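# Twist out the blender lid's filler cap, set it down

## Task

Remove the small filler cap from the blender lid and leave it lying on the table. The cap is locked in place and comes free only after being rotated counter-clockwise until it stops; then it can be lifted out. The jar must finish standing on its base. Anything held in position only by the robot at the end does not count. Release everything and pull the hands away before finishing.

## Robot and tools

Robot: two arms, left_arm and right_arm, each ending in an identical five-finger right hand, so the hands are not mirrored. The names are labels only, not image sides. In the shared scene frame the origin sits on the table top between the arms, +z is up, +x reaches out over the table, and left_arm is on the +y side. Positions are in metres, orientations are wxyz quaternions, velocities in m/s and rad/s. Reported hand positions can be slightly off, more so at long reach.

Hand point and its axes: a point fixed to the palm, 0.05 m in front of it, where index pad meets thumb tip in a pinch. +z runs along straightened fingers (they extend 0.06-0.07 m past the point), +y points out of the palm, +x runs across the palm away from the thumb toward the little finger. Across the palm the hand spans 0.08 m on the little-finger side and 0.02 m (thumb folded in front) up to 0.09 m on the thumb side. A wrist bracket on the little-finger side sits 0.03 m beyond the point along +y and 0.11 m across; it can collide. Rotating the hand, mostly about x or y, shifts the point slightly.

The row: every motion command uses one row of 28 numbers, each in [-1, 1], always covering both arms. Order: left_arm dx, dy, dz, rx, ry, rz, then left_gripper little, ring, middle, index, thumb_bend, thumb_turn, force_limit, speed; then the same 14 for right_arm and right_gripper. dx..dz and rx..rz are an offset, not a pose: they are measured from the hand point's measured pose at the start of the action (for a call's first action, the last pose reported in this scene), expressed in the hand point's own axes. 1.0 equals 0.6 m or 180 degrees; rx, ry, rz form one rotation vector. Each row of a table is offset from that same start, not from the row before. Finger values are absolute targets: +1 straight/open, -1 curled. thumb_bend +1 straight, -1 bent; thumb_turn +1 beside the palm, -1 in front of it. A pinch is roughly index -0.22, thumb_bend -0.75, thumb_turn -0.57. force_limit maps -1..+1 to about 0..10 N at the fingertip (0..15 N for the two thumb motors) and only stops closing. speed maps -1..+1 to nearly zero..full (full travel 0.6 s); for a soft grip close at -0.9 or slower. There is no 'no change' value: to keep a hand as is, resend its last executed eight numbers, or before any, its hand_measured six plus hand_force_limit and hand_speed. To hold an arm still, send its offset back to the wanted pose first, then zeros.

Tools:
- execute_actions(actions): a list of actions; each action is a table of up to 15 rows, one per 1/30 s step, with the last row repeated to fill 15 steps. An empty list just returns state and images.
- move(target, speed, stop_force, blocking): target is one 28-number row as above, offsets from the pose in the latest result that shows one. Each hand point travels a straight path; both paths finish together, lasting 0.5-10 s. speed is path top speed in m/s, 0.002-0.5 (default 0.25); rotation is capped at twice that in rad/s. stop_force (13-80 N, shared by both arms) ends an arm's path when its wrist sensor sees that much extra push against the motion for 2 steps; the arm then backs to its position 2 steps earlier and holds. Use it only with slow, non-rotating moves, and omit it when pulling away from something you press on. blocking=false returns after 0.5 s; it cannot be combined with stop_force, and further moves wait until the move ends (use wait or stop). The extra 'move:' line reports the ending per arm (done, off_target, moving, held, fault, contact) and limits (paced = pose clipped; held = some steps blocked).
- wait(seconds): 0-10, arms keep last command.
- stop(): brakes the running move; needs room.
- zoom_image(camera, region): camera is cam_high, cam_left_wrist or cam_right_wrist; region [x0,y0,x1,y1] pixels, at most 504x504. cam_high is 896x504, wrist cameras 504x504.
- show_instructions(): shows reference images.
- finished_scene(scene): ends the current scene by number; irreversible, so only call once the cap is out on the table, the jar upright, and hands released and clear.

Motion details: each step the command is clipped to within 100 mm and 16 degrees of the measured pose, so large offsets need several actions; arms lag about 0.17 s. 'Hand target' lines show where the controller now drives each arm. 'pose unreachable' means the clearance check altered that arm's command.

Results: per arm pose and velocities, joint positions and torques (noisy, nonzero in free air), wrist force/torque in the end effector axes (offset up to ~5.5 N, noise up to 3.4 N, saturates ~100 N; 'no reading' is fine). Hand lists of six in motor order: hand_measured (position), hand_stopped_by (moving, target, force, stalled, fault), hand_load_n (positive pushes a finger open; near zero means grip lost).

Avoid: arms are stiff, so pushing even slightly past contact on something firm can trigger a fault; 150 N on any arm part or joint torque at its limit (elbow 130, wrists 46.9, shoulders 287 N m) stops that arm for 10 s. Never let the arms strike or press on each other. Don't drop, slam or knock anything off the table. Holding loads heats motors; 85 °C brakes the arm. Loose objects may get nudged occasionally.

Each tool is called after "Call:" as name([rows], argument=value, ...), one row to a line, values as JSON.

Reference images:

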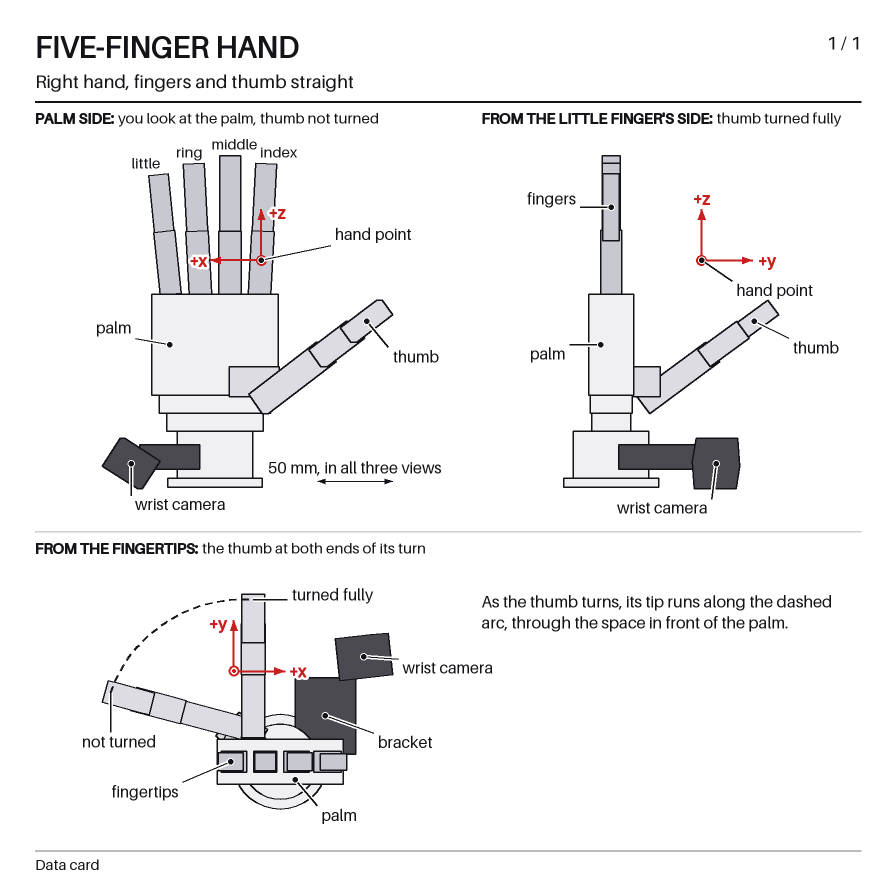

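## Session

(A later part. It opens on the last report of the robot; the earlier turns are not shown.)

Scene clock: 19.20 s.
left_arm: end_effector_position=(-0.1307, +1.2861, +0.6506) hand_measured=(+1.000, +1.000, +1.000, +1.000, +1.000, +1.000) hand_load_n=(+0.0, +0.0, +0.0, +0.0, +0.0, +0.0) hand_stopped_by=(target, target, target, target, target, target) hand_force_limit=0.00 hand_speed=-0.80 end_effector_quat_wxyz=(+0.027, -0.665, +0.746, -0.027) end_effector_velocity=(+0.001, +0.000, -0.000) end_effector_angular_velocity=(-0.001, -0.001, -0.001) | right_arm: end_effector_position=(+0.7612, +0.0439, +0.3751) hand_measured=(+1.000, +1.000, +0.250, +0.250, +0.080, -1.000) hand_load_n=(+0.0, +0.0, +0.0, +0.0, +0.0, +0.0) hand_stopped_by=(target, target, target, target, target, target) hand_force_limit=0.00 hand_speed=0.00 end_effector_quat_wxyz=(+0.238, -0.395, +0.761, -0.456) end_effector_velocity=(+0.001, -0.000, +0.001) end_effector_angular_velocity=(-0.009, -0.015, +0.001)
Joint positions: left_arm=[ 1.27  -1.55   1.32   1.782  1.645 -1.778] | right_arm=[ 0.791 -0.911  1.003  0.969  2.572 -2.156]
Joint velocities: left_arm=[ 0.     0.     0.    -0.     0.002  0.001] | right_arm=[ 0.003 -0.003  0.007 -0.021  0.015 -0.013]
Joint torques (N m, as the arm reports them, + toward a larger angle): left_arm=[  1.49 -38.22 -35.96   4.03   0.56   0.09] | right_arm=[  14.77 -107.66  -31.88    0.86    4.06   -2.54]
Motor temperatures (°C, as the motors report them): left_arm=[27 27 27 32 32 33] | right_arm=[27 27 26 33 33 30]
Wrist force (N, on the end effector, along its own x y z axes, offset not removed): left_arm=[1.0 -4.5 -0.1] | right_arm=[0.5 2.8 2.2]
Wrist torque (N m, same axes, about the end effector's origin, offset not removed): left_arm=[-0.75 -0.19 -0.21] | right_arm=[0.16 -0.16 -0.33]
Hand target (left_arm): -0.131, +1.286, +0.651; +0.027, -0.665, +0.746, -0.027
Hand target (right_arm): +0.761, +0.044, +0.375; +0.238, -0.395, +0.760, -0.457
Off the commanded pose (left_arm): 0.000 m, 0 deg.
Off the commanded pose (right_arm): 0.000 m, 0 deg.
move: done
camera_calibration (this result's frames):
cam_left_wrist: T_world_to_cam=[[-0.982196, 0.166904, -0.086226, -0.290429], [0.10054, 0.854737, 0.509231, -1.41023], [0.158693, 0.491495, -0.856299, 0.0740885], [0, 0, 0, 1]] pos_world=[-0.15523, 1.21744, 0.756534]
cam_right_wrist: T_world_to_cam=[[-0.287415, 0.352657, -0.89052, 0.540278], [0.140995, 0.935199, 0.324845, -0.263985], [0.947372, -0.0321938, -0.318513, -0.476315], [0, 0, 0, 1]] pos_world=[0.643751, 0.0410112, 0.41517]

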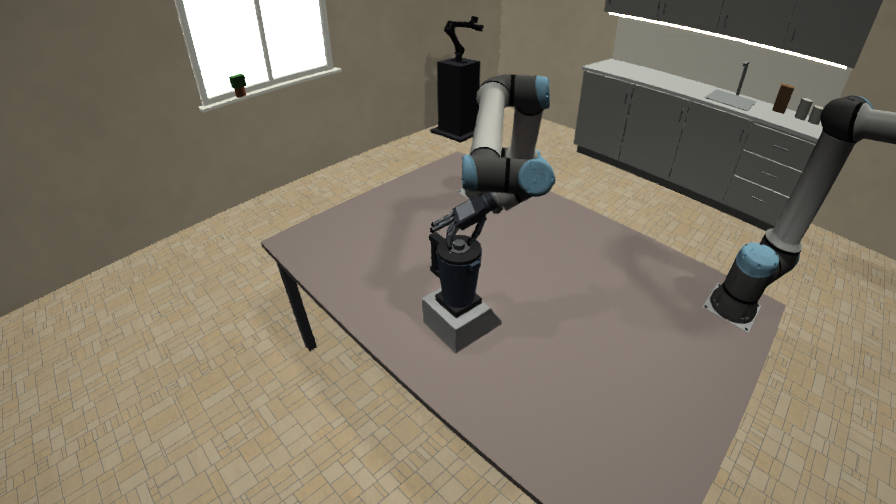

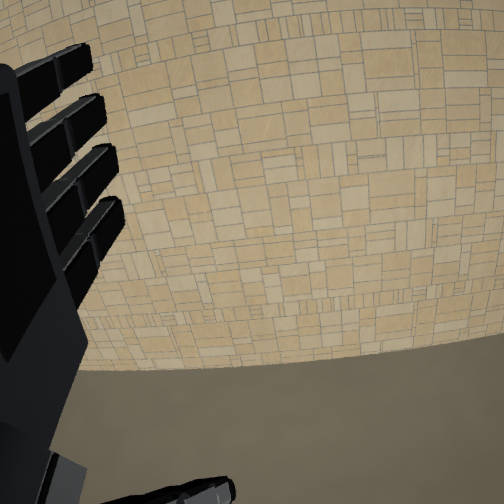

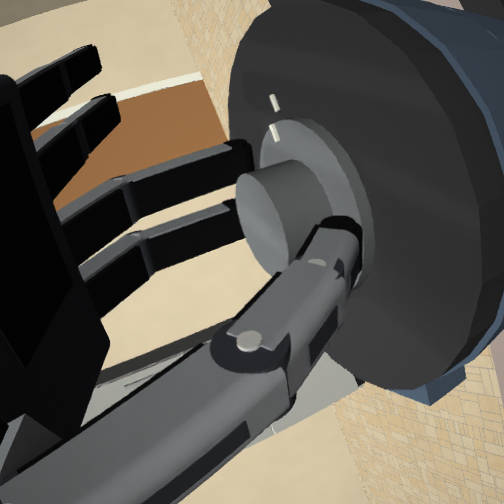

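Call:
execute_actions([
  [[0,0,0,0,0,0, 1,1,1,1,1,1,0,-0.8, 0,0,0,0,0,0, 1,1,-0.3,-0.3,-0.4,-1,-0.6,-0.85]],
  [[0,0,0,0,0,0, 1,1,1,1,1,1,0,-0.8, 0,0,0,0,0,0, 1,1,-0.3,-0.3,-0.4,-1,-0.6,-0.85]],
])

Scene clock: 20.37 s.
left_arm: end_effector_position=(-0.1307, +1.2861, +0.6506) hand_measured=(+1.000, +1.000, +1.000, +1.000, +1.000, +1.000) hand_load_n=(+0.0, +0.0, +0.0, +0.0, +0.0, +0.0) hand_stopped_by=(target, target, target, target, target, target) hand_force_limit=0.00 hand_speed=-0.80 end_effector_quat_wxyz=(+0.027, -0.665, +0.746, -0.027) end_effector_velocity=(+0.000, -0.000, +0.000) end_effector_angular_velocity=(+0.001, -0.001, -0.001) | right_arm: end_effector_position=(+0.7612, +0.0438, +0.3751) hand_measured=(+1.000, +1.000, +0.126, +0.110, -0.062, -1.000) hand_load_n=(+0.0, +0.0, +0.5, +2.5, +0.0, +0.0) hand_stopped_by=(target, target, force, force, moving, target) hand_force_limit=-0.60 hand_speed=-0.85 end_effector_quat_wxyz=(+0.238, -0.395, +0.761, -0.456) end_effector_velocity=(-0.001, +0.000, -0.000) end_effector_angular_velocity=(-0.001, -0.000, +0.000)
Joint positions: left_arm=[ 1.27  -1.55   1.32   1.782  1.645 -1.778] | right_arm=[ 0.791 -0.911  1.003  0.969  2.572 -2.156]
Joint velocities: left_arm=[-0.    -0.001 -0.    -0.001  0.     0.001] | right_arm=[ 0.001 -0.     0.001 -0.     0.001  0.   ]
Joint torques (N m, as the arm reports them, + toward a larger angle): left_arm=[  1.1  -40.18 -36.12   4.12   0.53   0.21] | right_arm=[ -7.4  -77.82 -41.03   4.35  -0.93   1.27]
Motor temperatures (°C, as the motors report them): left_arm=[27 27 27 32 32 33] | right_arm=[27 27 26 33 33 30]
Wrist force (N, on the end effector, along its own x y z axes, offset not removed): left_arm=[-0.7 -5.0 -0.1] | right_arm=[0.0 1.8 5.3]
Wrist torque (N m, same axes, about the end effector's origin, offset not removed): left_arm=[-0.79 0.05 -0.30] | right_arm=[0.29 -0.13 -0.32]
Hand target (left_arm): -0.131, +1.286, +0.651; +0.027, -0.665, +0.746, -0.027
Hand target (right_arm): +0.761, +0.044, +0.375; +0.238, -0.395, +0.761, -0.456
Off the commanded pose (left_arm): 0.000 m, 0 deg.
Off the commanded pose (right_arm): 0.000 m, 0 deg.
camera_calibration (this result's frames):
cam_left_wrist: T_world_to_cam=[[-0.982196, 0.166904, -0.0862259, -0.290429], [0.10054, 0.854737, 0.509231, -1.41023], [0.158693, 0.491495, -0.856299, 0.0740885], [0, 0, 0, 1]] pos_world=[-0.15523, 1.21744, 0.756534]
cam_right_wrist: T_world_to_cam=[[-0.287349, 0.352648, -0.890544, 0.540265], [0.140968, 0.935202, 0.324847, -0.263973], [0.947395, -0.032194, -0.318442, -0.476346], [0, 0, 0, 1]] pos_world=[0.643745, 0.0410093, 0.415192]

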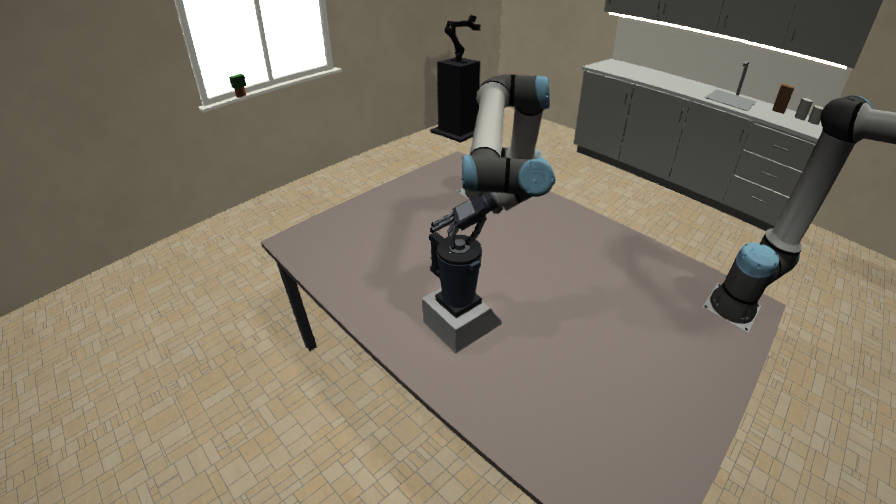

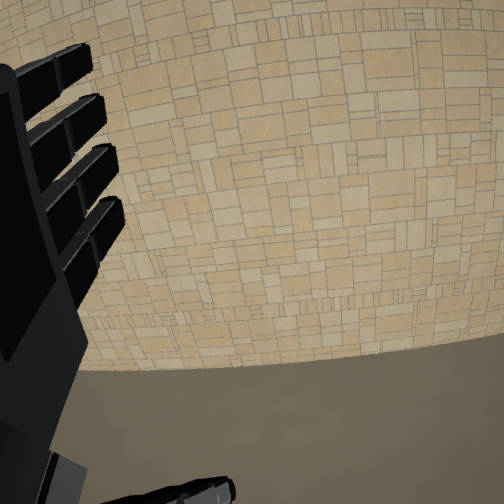

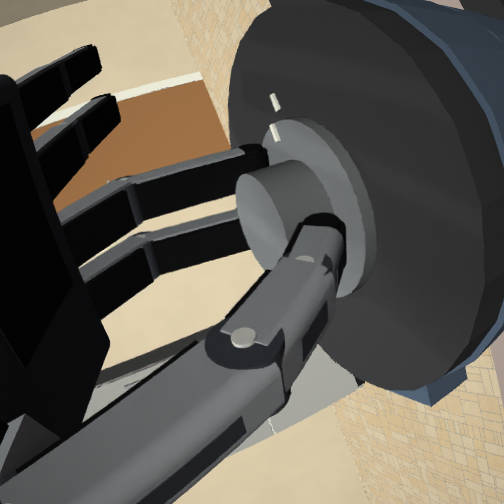

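Call:
execute_actions(actions=[])

Call:
zoom_image(camera="cam_right_wrist", region=[180, 80, 400, 300])

Call:
zoom_image(camera="cam_high", region=[430, 210, 490, 270])

Scene clock: 20.43 s.
left_arm: end_effector_position=(-0.1307, +1.2861, +0.6506) hand_measured=(+1.000, +1.000, +1.000, +1.000, +1.000, +1.000) hand_load_n=(+0.0, +0.0, +0.0, +0.0, +0.0, +0.0) hand_stopped_by=(target, target, target, target, target, target) hand_force_limit=0.00 hand_speed=-0.80 end_effector_quat_wxyz=(+0.027, -0.665, +0.746, -0.027) end_effector_velocity=(-0.000, -0.000, +0.000) end_effector_angular_velocity=(+0.000, +0.001, -0.001) | right_arm: end_effector_position=(+0.7612, +0.0438, +0.3751) hand_measured=(+1.000, +1.000, +0.126, +0.110, -0.072, -1.000) hand_load_n=(+0.0, +0.0, +0.5, +2.5, +0.0, +0.0) hand_stopped_by=(target, target, force, force, moving, target) hand_force_limit=-0.60 hand_speed=-0.85 end_effector_quat_wxyz=(+0.238, -0.395, +0.761, -0.456) end_effector_velocity=(+0.000, -0.001, -0.001) end_effector_angular_velocity=(-0.000, +0.001, -0.001)
Joint positions: left_arm=[ 1.27  -1.55   1.32   1.782  1.645 -1.778] | right_arm=[ 0.791 -0.911  1.003  0.969  2.572 -2.156]
Joint velocities: left_arm=[ 0.    -0.    -0.     0.    -0.001  0.001] | right_arm=[-0.001  0.     0.002 -0.    -0.     0.001]
Joint torques (N m, as the arm reports them, + toward a larger angle): left_arm=[  2.29 -39.13 -36.24   3.99   0.71   0.15] | right_arm=[ -6.21 -78.96 -40.29   4.23  -0.6    1.07]
Motor temperatures (°C, as the motors report them): left_arm=[27 27 27 32 32 33] | right_arm=[27 27 26 33 33 30]
Wrist force (N, on the end effector, along its own x y z axes, offset not removed): left_arm=[1.9 -3.1 1.2] | right_arm=[-0.2 3.1 5.4]
Wrist torque (N m, same axes, about the end effector's origin, offset not removed): left_arm=[-0.60 -0.38 -0.06] | right_arm=[0.61 -0.19 -0.37]
Hand target (left_arm): -0.131, +1.286, +0.651; +0.027, -0.665, +0.746, -0.027
Hand target (right_arm): +0.761, +0.044, +0.375; +0.238, -0.395, +0.761, -0.456
Off the commanded pose (left_arm): 0.000 m, 0 deg.
Off the commanded pose (right_arm): 0.000 m, 0 deg.
camera_calibration (this result's frames):
cam_left_wrist: T_world_to_cam=[[-0.982196, 0.166904, -0.0862259, -0.290428], [0.10054, 0.854737, 0.509231, -1.41023], [0.158693, 0.491495, -0.856299, 0.0740886], [0, 0, 0, 1]] pos_world=[-0.15523, 1.21744, 0.756534]
cam_right_wrist: T_world_to_cam=[[-0.28735, 0.352648, -0.890544, 0.540265], [0.140968, 0.935202, 0.324846, -0.263973], [0.947395, -0.0321938, -0.318442, -0.476346], [0, 0, 0, 1]] pos_world=[0.643744, 0.0410094, 0.415192]

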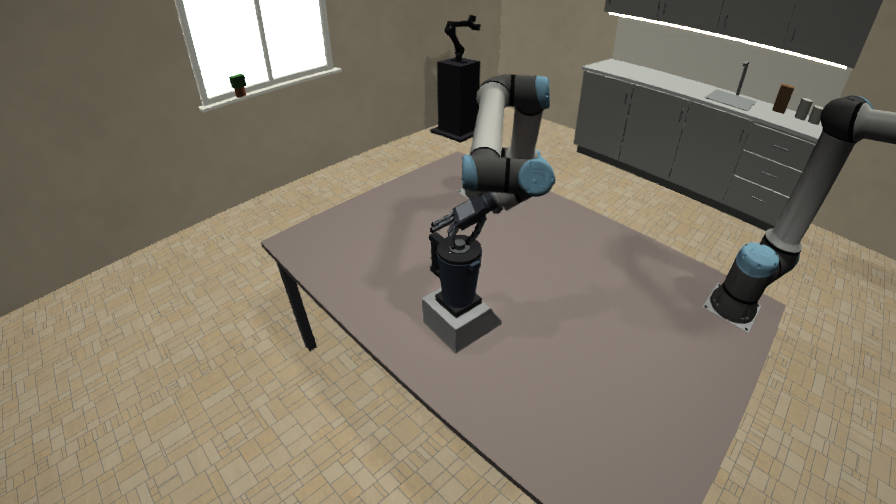

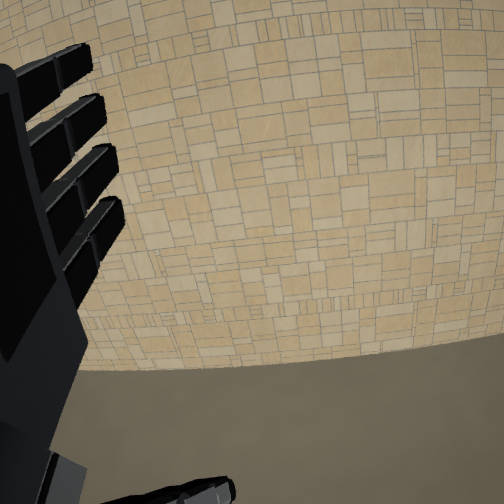

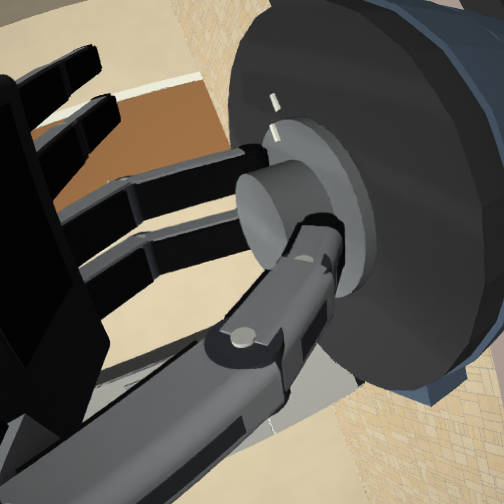

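Region (180, 80, 400, 300) of cam_right_wrist's 504x504 image, scaled by 2.291, with more detail than that image has.

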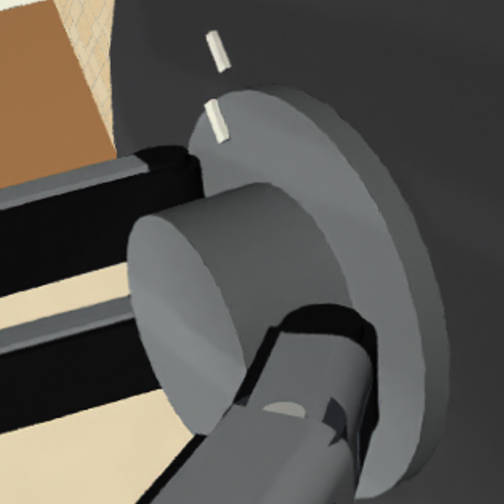

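Region (430, 210, 490, 270) of cam_high's 896x504 image, scaled by 8.400, with more detail than that image has.

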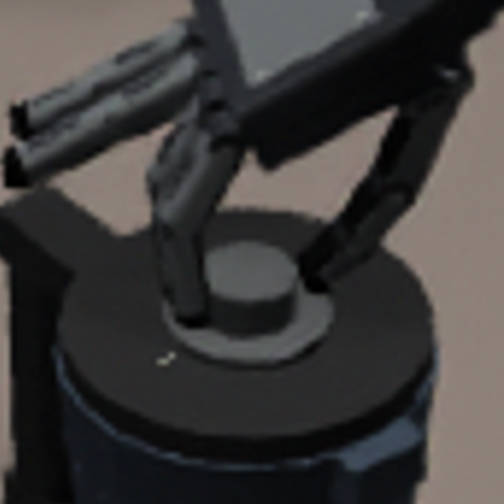

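Call:
execute_actions(actions=[])

Scene clock: 20.53 s.
left_arm: end_effector_position=(-0.1307, +1.2861, +0.6506) hand_measured=(+1.000, +1.000, +1.000, +1.000, +1.000, +1.000) hand_load_n=(+0.0, +0.0, +0.0, +0.0, +0.0, +0.0) hand_stopped_by=(target, target, target, target, target, target) hand_force_limit=0.00 hand_speed=-0.80 end_effector_quat_wxyz=(+0.027, -0.665, +0.746, -0.027) end_effector_velocity=(-0.000, -0.000, +0.000) end_effector_angular_velocity=(-0.000, -0.000, +0.000) | right_arm: end_effector_position=(+0.7612, +0.0438, +0.3751) hand_measured=(+1.000, +1.000, +0.126, +0.110, -0.088, -1.000) hand_load_n=(+0.0, +0.0, +0.5, +2.5, +0.0, +0.0) hand_stopped_by=(target, target, force, force, moving, target) hand_force_limit=-0.60 hand_speed=-0.85 end_effector_quat_wxyz=(+0.238, -0.395, +0.761, -0.456) end_effector_velocity=(+0.000, -0.001, -0.001) end_effector_angular_velocity=(-0.000, -0.000, -0.001)
Joint positions: left_arm=[ 1.27  -1.55   1.32   1.782  1.645 -1.778] | right_arm=[ 0.791 -0.911  1.003  0.969  2.572 -2.156]
Joint velocities: left_arm=[ 0. -0. -0.  0.  0. -0.] | right_arm=[-0.001  0.     0.001 -0.001  0.001  0.001]
Joint torques (N m, as the arm reports them, + toward a larger angle): left_arm=[  0.85 -38.01 -36.12   3.91   0.52  -0.01] | right_arm=[ -6.15 -78.89 -39.95   4.08  -0.82   0.86]
Motor temperatures (°C, as the motors report them): left_arm=[27 27 27 32 32 33] | right_arm=[27 27 26 33 33 30]
Wrist force (N, on the end effector, along its own x y z axes, offset not removed): left_arm=[1.8 -5.0 3.0] | right_arm=[-0.9 0.6 4.4]
Wrist torque (N m, same axes, about the end effector's origin, offset not removed): left_arm=[-1.03 -0.49 -0.16] | right_arm=[0.18 -0.01 -0.53]
Hand target (left_arm): -0.131, +1.286, +0.651; +0.027, -0.665, +0.746, -0.027
Hand target (right_arm): +0.761, +0.044, +0.375; +0.238, -0.395, +0.761, -0.456
Off the commanded pose (left_arm): 0.000 m, 0 deg.
Off the commanded pose (right_arm): 0.000 m, 0 deg.
camera_calibration (this result's frames):
cam_left_wrist: T_world_to_cam=[[-0.982196, 0.166904, -0.0862259, -0.290429], [0.10054, 0.854737, 0.509231, -1.41023], [0.158693, 0.491495, -0.856299, 0.0740885], [0, 0, 0, 1]] pos_world=[-0.15523, 1.21744, 0.756534]
cam_right_wrist: T_world_to_cam=[[-0.28735, 0.352649, -0.890544, 0.540265], [0.140968, 0.935202, 0.324847, -0.263973], [0.947396, -0.0321936, -0.318442, -0.476346], [0, 0, 0, 1]] pos_world=[0.643744, 0.0410095, 0.415192]

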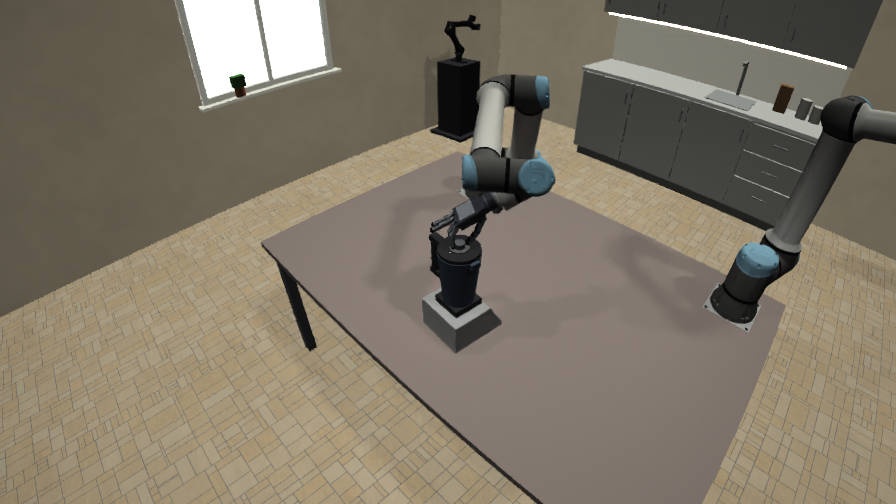

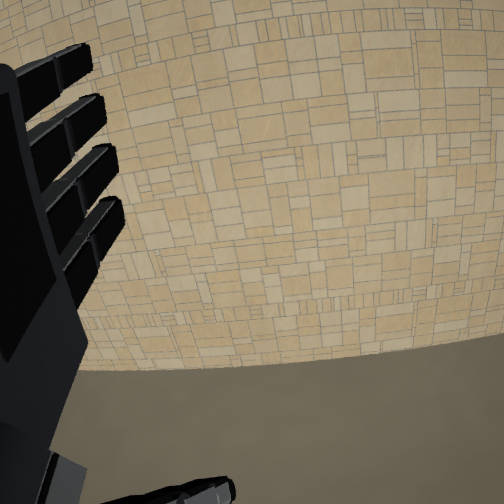

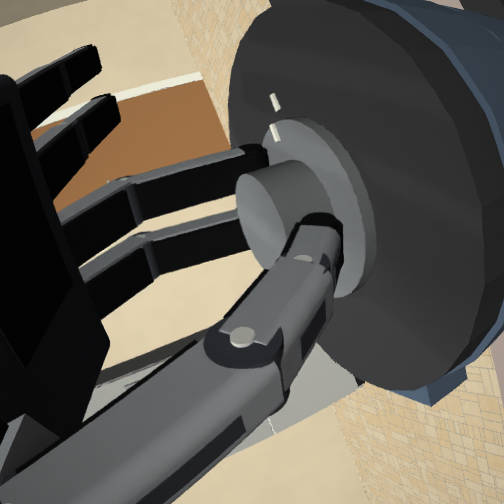

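Call:
wait(seconds=0.4)

Call:
zoom_image(camera="cam_right_wrist", region=[180, 80, 400, 300])

Call:
zoom_image(camera="cam_high", region=[430, 210, 490, 270])

Scene clock: 21.17 s.
left_arm: end_effector_position=(-0.1307, +1.2861, +0.6506) hand_measured=(+1.000, +1.000, +1.000, +1.000, +1.000, +1.000) hand_load_n=(+0.0, +0.0, +0.0, +0.0, +0.0, +0.0) hand_stopped_by=(target, target, target, target, target, target) hand_force_limit=0.00 hand_speed=-0.80 end_effector_quat_wxyz=(+0.027, -0.665, +0.746, -0.027) end_effector_velocity=(+0.001, -0.000, -0.000) end_effector_angular_velocity=(-0.000, -0.002, +0.000) | right_arm: end_effector_position=(+0.7612, +0.0438, +0.3751) hand_measured=(+1.000, +1.000, +0.126, +0.110, -0.172, -1.000) hand_load_n=(+0.0, +0.0, +1.0, +3.5, +3.0, +0.0) hand_stopped_by=(target, target, force, force, force, target) hand_force_limit=-0.60 hand_speed=-0.85 end_effector_quat_wxyz=(+0.238, -0.395, +0.761, -0.456) end_effector_velocity=(+0.000, +0.000, +0.001) end_effector_angular_velocity=(+0.001, -0.001, +0.000)
Joint positions: left_arm=[ 1.27  -1.55   1.32   1.782  1.645 -1.778] | right_arm=[ 0.791 -0.911  1.003  0.969  2.572 -2.156]
Joint velocities: left_arm=[-0.    -0.     0.    -0.     0.002 -0.   ] | right_arm=[-0.    -0.    -0.001  0.    -0.    -0.   ]
Joint torques (N m, as the arm reports them, + toward a larger angle): left_arm=[  0.98 -38.11 -35.66   3.89   0.58   0.24] | right_arm=[  5.78 -85.45 -35.04   2.98   0.3   -0.78]
Motor temperatures (°C, as the motors report them): left_arm=[27 27 27 32 32 33] | right_arm=[27 27 26 33 33 30]
Wrist force (N, on the end effector, along its own x y z axes, offset not removed): left_arm=[1.5 -4.5 2.4] | right_arm=[-0.1 3.8 5.4]
Wrist torque (N m, same axes, about the end effector's origin, offset not removed): left_arm=[-0.86 -0.32 -0.17] | right_arm=[0.40 -0.14 -0.32]
Hand target (left_arm): -0.131, +1.286, +0.651; +0.027, -0.665, +0.746, -0.027
Hand target (right_arm): +0.761, +0.044, +0.375; +0.238, -0.395, +0.761, -0.456
Off the commanded pose (left_arm): 0.000 m, 0 deg.
Off the commanded pose (right_arm): 0.000 m, 0 deg.
wait: 0.40 s; no rest
camera_calibration (this result's frames):
cam_left_wrist: T_world_to_cam=[[-0.982196, 0.166904, -0.0862259, -0.290429], [0.10054, 0.854737, 0.509231, -1.41023], [0.158693, 0.491495, -0.856299, 0.0740884], [0, 0, 0, 1]] pos_world=[-0.15523, 1.21744, 0.756534]
cam_right_wrist: T_world_to_cam=[[-0.28735, 0.352648, -0.890544, 0.540265], [0.140968, 0.935202, 0.324847, -0.263973], [0.947395, -0.0321939, -0.318442, -0.476346], [0, 0, 0, 1]] pos_world=[0.643744, 0.0410094, 0.415192]

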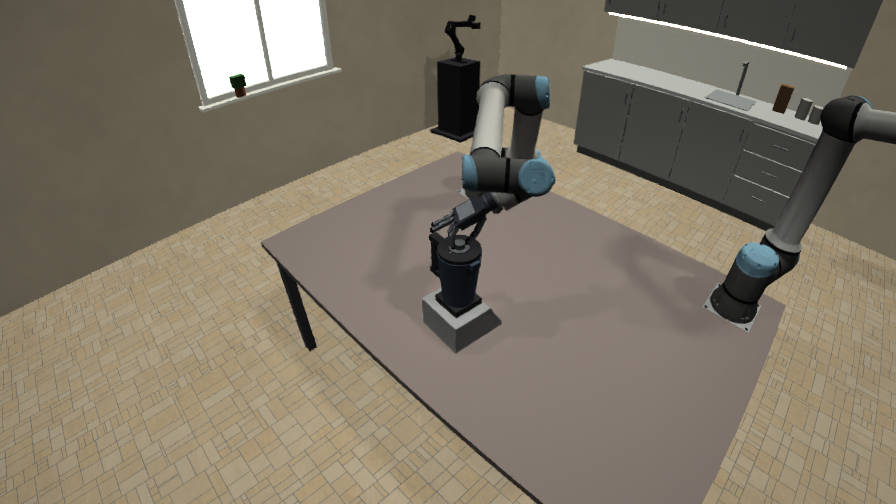

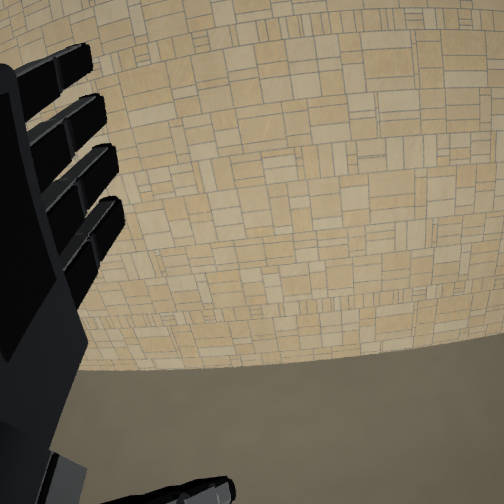

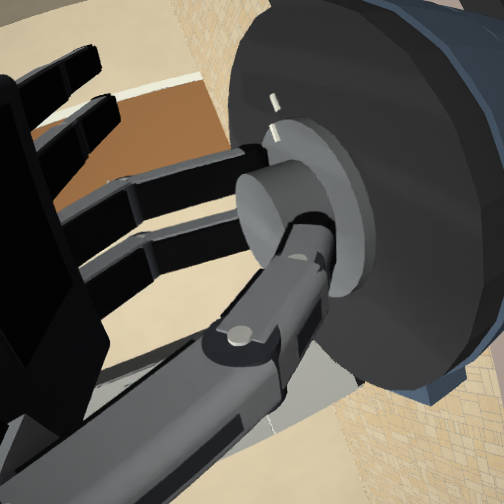

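Region (180, 80, 400, 300) of cam_right_wrist's 504x504 image, scaled by 2.291, with more detail than that image has.

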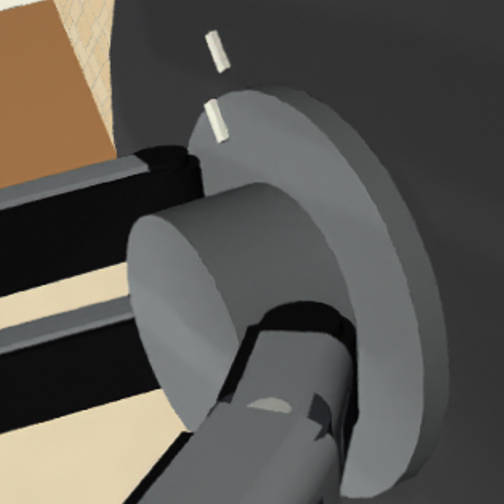

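Region (430, 210, 490, 270) of cam_high's 896x504 image, scaled by 8.400, with more detail than that image has.

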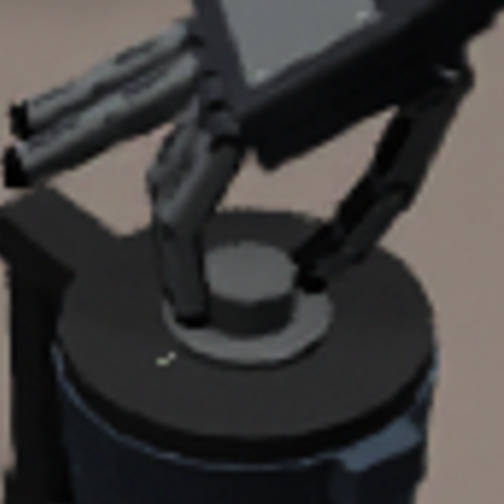

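Call:
move(target=[0,0,0,0,0,0, 1,1,1,1,1,1,0,-0.8, 0,-0.0002,0.0056,0.0222,0,0, 1,1,0.14,0.13,0.0,-1,-0.6,-0.3], speed=0.08)

Call:
execute_actions([
  [[0,0,0,0,0,0, 1,1,1,1,1,1,0,-0.8, 0,0,0,0,0,0, 1,1,-0.3,-0.3,-0.4,-1,-0.6,-0.85]],
])

Call:
zoom_image(camera="cam_right_wrist", region=[180, 80, 400, 300])

Call:
zoom_image(camera="cam_high", region=[430, 210, 490, 270])

Scene clock: 22.37 s.
left_arm: end_effector_position=(-0.1307, +1.2861, +0.6506) hand_measured=(+1.000, +1.000, +1.000, +1.000, +1.000, +1.000) hand_load_n=(+0.0, +0.0, +0.0, +0.0, +0.0, +0.0) hand_stopped_by=(target, target, target, target, target, target) hand_force_limit=0.00 hand_speed=-0.80 end_effector_quat_wxyz=(+0.027, -0.665, +0.746, -0.027) end_effector_velocity=(-0.000, +0.000, -0.000) end_effector_angular_velocity=(-0.001, +0.000, -0.000) | right_arm: end_effector_position=(+0.7635, +0.0422, +0.3737) hand_measured=(+1.000, +1.000, +0.140, +0.130, +0.000, -1.000) hand_load_n=(+0.0, +0.0, +0.0, +0.0, +0.0, +0.0) hand_stopped_by=(target, target, target, target, target, target) hand_force_limit=-0.60 hand_speed=-0.30 end_effector_quat_wxyz=(+0.251, -0.387, +0.745, -0.482) end_effector_velocity=(+0.001, -0.000, -0.001) end_effector_angular_velocity=(-0.006, -0.011, +0.002)
Joint positions: left_arm=[ 1.27  -1.55   1.32   1.782  1.645 -1.778] | right_arm=[ 0.801 -0.917  1.03   0.887  2.634 -2.204]
Joint velocities: left_arm=[ 0.     0.001 -0.     0.    -0.     0.   ] | right_arm=[ 0.001 -0.003  0.008 -0.023  0.009 -0.014]
Joint torques (N m, as the arm reports them, + toward a larger angle): left_arm=[  2.3  -39.98 -36.03   3.85   0.6    0.03] | right_arm=[  12.91 -108.69  -31.      0.75    4.21   -2.36]
Motor temperatures (°C, as the motors report them): left_arm=[27 27 27 32 32 33] | right_arm=[27 27 26 33 33 30]
Wrist force (N, on the end effector, along its own x y z axes, offset not removed): left_arm=[0.8 -3.2 2.0] | right_arm=[-0.8 1.9 2.5]
Wrist torque (N m, same axes, about the end effector's origin, offset not removed): left_arm=[-0.63 -0.23 -0.17] | right_arm=[0.15 -0.05 -0.48]
Hand target (left_arm): -0.131, +1.286, +0.651; +0.027, -0.665, +0.746, -0.027
Hand target (right_arm): +0.764, +0.042, +0.374; +0.251, -0.387, +0.745, -0.483
Off the commanded pose (left_arm): 0.000 m, 0 deg.
Off the commanded pose (right_arm): 0.000 m, 0 deg.
move: done
camera_calibration (this result's frames):
cam_left_wrist: T_world_to_cam=[[-0.982196, 0.166904, -0.0862259, -0.290429], [0.10054, 0.854737, 0.509231, -1.41023], [0.158693, 0.491495, -0.856299, 0.0740884], [0, 0, 0, 1]] pos_world=[-0.15523, 1.21744, 0.756534]
cam_right_wrist: T_world_to_cam=[[-0.236964, 0.317401, -0.918207, 0.513625], [0.124324, 0.947262, 0.29536, -0.239046], [0.963531, -0.044166, -0.263927, -0.511302], [0, 0, 0, 1]] pos_world=[0.644085, 0.0408323, 0.407273]

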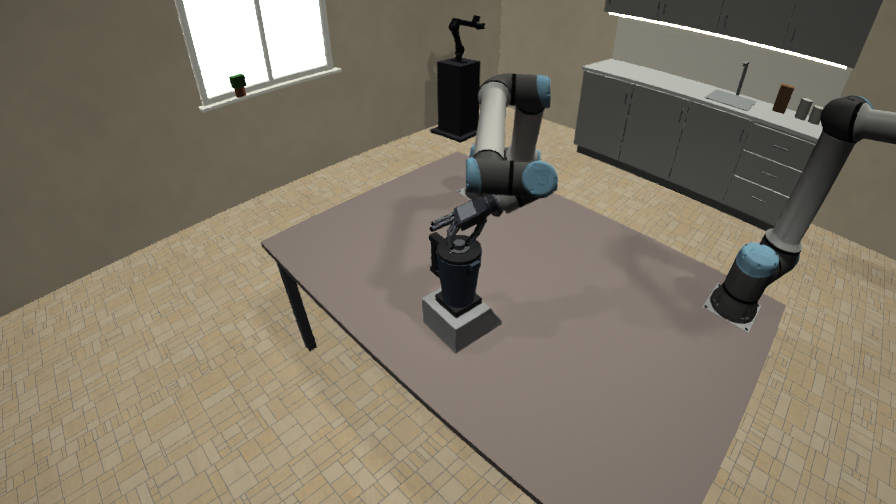

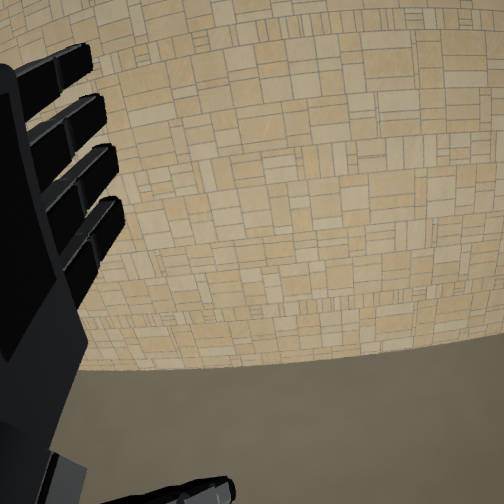

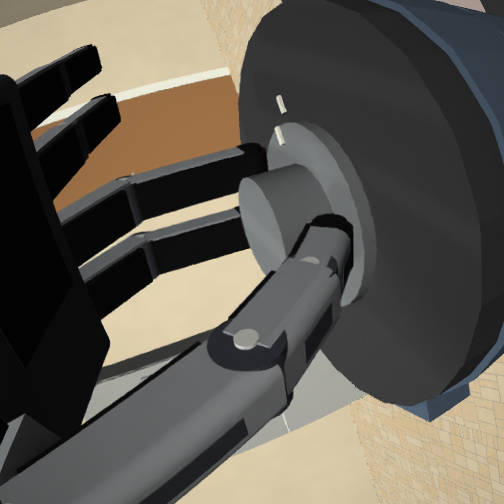

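Scene clock: 22.87 s.
left_arm: end_effector_position=(-0.1307, +1.2861, +0.6506) hand_measured=(+1.000, +1.000, +1.000, +1.000, +1.000, +1.000) hand_load_n=(+0.0, +0.0, +0.0, +0.0, +0.0, +0.0) hand_stopped_by=(target, target, target, target, target, target) hand_force_limit=0.00 hand_speed=-0.80 end_effector_quat_wxyz=(+0.027, -0.665, +0.746, -0.027) end_effector_velocity=(+0.000, -0.000, +0.000) end_effector_angular_velocity=(-0.001, -0.000, -0.000) | right_arm: end_effector_position=(+0.7635, +0.0422, +0.3738) hand_measured=(+1.000, +1.000, +0.076, +0.074, -0.042, -1.000) hand_load_n=(+0.0, +0.0, +3.5, +1.5, +3.0, +0.0) hand_stopped_by=(target, target, force, force, force, target) hand_force_limit=-0.60 hand_speed=-0.85 end_effector_quat_wxyz=(+0.251, -0.387, +0.745, -0.482) end_effector_velocity=(+0.001, -0.000, +0.001) end_effector_angular_velocity=(+0.002, -0.002, -0.001)
Joint positions: left_arm=[ 1.27  -1.55   1.32   1.782  1.645 -1.778] | right_arm=[ 0.801 -0.918  1.031  0.887  2.634 -2.204]
Joint velocities: left_arm=[-0.    -0.     0.     0.001  0.001  0.   ] | right_arm=[-0.001 -0.    -0.001 -0.     0.     0.001]
Joint torques (N m, as the arm reports them, + toward a larger angle): left_arm=[  1.32 -38.23 -35.91   3.83   0.65   0.08] | right_arm=[ -3.6  -74.15 -45.     5.24  -1.51   2.12]
Motor temperatures (°C, as the motors report them): left_arm=[27 27 27 32 32 33] | right_arm=[27 27 26 33 33 30]
Wrist force (N, on the end effector, along its own x y z axes, offset not removed): left_arm=[1.9 -4.0 -0.2] | right_arm=[-0.7 3.4 5.3]
Wrist torque (N m, same axes, about the end effector's origin, offset not removed): left_arm=[-0.68 -0.32 -0.12] | right_arm=[0.44 0.01 -0.37]
Hand target (left_arm): -0.131, +1.286, +0.651; +0.027, -0.665, +0.746, -0.027
Hand target (right_arm): +0.764, +0.042, +0.374; +0.251, -0.387, +0.745, -0.482
Off the commanded pose (left_arm): 0.000 m, 0 deg.
Off the commanded pose (right_arm): 0.000 m, 0 deg.
camera_calibration (this result's frames):
cam_left_wrist: T_world_to_cam=[[-0.982196, 0.166904, -0.0862258, -0.290429], [0.10054, 0.854737, 0.509231, -1.41023], [0.158693, 0.491495, -0.8563, 0.0740885], [0, 0, 0, 1]] pos_world=[-0.15523, 1.21744, 0.756534]
cam_right_wrist: T_world_to_cam=[[-0.236846, 0.3174, -0.918238, 0.513632], [0.124256, 0.947264, 0.295383, -0.239042], [0.963569, -0.0441366, -0.263795, -0.511303], [0, 0, 0, 1]] pos_world=[0.644029, 0.0408417, 0.407367]

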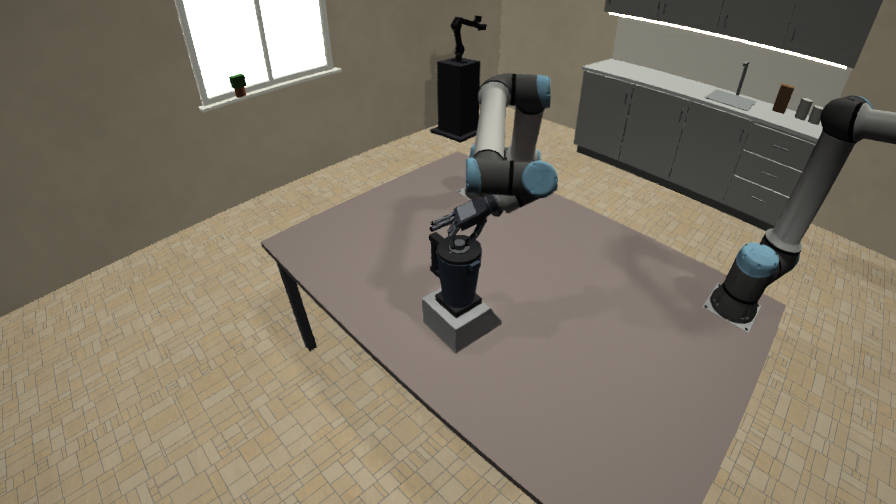

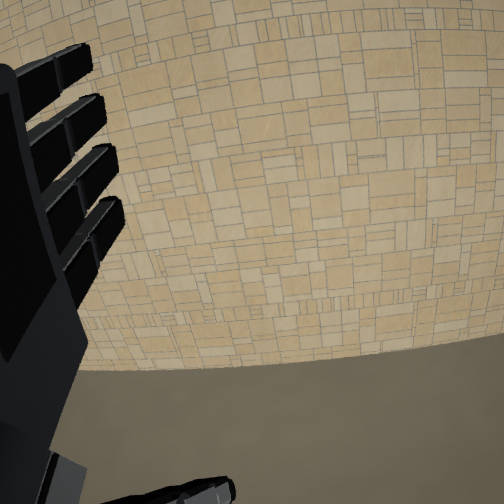

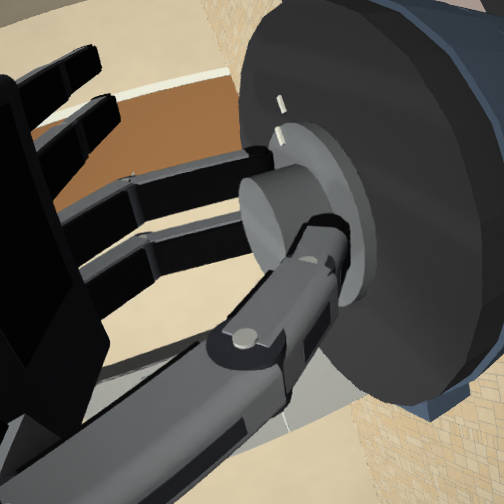

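Region (180, 80, 400, 300) of cam_right_wrist's 504x504 image, scaled by 2.291, with more detail than that image has.

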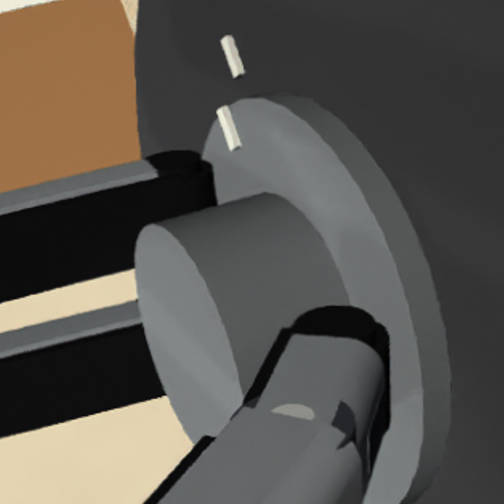

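Region (430, 210, 490, 270) of cam_high's 896x504 image, scaled by 8.400, with more detail than that image has.

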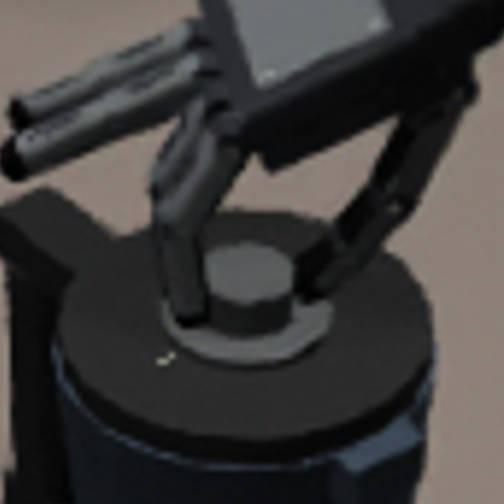

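Call:
execute_actions([
  [[0,0,0,0,0,0, 1,1,1,1,1,1,0,-0.8, 0,0,0,0,0,0, 1,1,-0.35,-0.35,-0.45,-1,0.5,-0.9]],
])

Scene clock: 23.57 s.
left_arm: end_effector_position=(-0.1307, +1.2861, +0.6506) hand_measured=(+1.000, +1.000, +1.000, +1.000, +1.000, +1.000) hand_load_n=(+0.0, +0.0, +0.0, +0.0, +0.0, +0.0) hand_stopped_by=(target, target, target, target, target, target) hand_force_limit=0.00 hand_speed=-0.80 end_effector_quat_wxyz=(+0.027, -0.665, +0.746, -0.027) end_effector_velocity=(+0.000, -0.000, +0.000) end_effector_angular_velocity=(-0.000, -0.000, +0.001) | right_arm: end_effector_position=(+0.7635, +0.0422, +0.3737) hand_measured=(+1.000, +1.000, +0.062, +0.048, -0.074, -1.000) hand_load_n=(+0.0, +0.0, +7.5, +9.5, +10.5, -0.5) hand_stopped_by=(target, target, force, force, moving, target) hand_force_limit=0.50 hand_speed=-0.90 end_effector_quat_wxyz=(+0.251, -0.387, +0.745, -0.482) end_effector_velocity=(+0.000, -0.000, +0.001) end_effector_angular_velocity=(+0.001, -0.001, +0.000)
Joint positions: left_arm=[ 1.27  -1.55   1.32   1.782  1.645 -1.778] | right_arm=[ 0.801 -0.917  1.03   0.887  2.634 -2.204]
Joint velocities: left_arm=[-0.     0.    -0.     0.     0.    -0.001] | right_arm=[-0.    -0.    -0.001 -0.001 -0.    -0.001]
Joint torques (N m, as the arm reports them, + toward a larger angle): left_arm=[  0.32 -38.59 -36.58   4.11   0.59   0.12] | right_arm=[-11.56 -99.43 -38.25   3.35   0.21   0.77]
Motor temperatures (°C, as the motors report them): left_arm=[27 27 27 32 32 33] | right_arm=[27 27 26 33 33 30]
Wrist force (N, on the end effector, along its own x y z axes, offset not removed): left_arm=[2.0 -3.7 1.5] | right_arm=[1.5 -0.1 4.1]
Wrist torque (N m, same axes, about the end effector's origin, offset not removed): left_arm=[-0.77 -0.46 -0.17] | right_arm=[0.54 -0.09 -0.39]
Hand target (left_arm): -0.131, +1.286, +0.651; +0.027, -0.665, +0.746, -0.027
Hand target (right_arm): +0.763, +0.042, +0.374; +0.251, -0.387, +0.745, -0.482
Off the commanded pose (left_arm): 0.000 m, 0 deg.
Off the commanded pose (right_arm): 0.000 m, 0 deg.
camera_calibration (this result's frames):
cam_left_wrist: T_world_to_cam=[[-0.982196, 0.166904, -0.0862259, -0.290429], [0.10054, 0.854737, 0.509231, -1.41023], [0.158693, 0.491495, -0.856299, 0.0740886], [0, 0, 0, 1]] pos_world=[-0.15523, 1.21744, 0.756534]
cam_right_wrist: T_world_to_cam=[[-0.236936, 0.3174, -0.918215, 0.513624], [0.12426, 0.947265, 0.295378, -0.239049], [0.963546, -0.0441116, -0.263882, -0.511284], [0, 0, 0, 1]] pos_world=[0.644046, 0.0408649, 0.407308]

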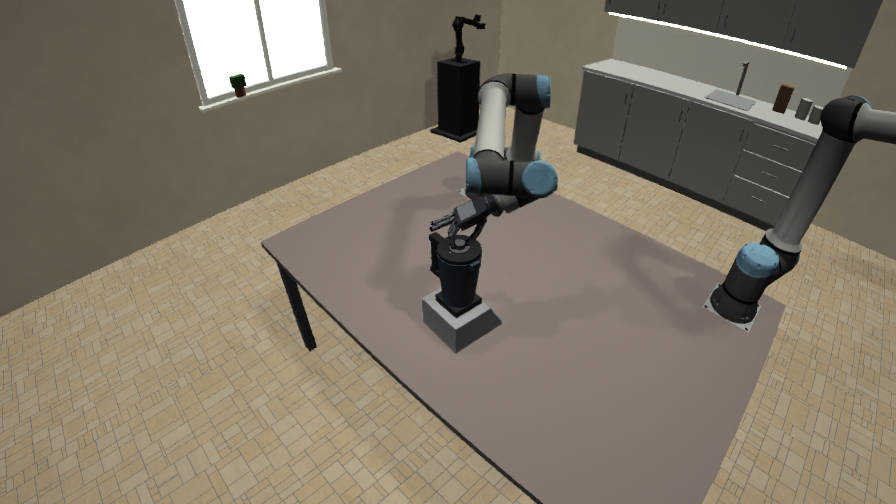

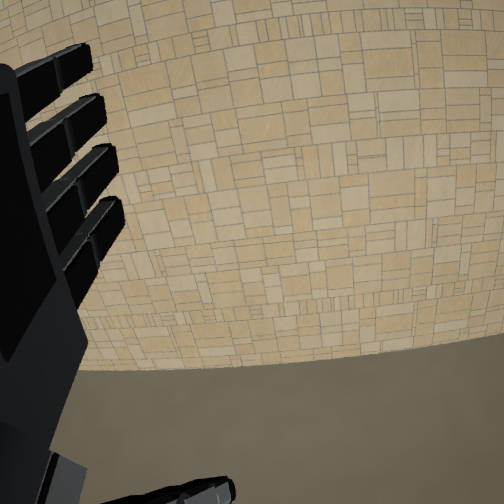

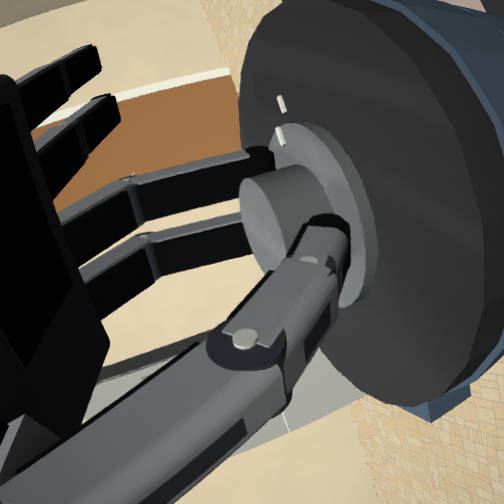

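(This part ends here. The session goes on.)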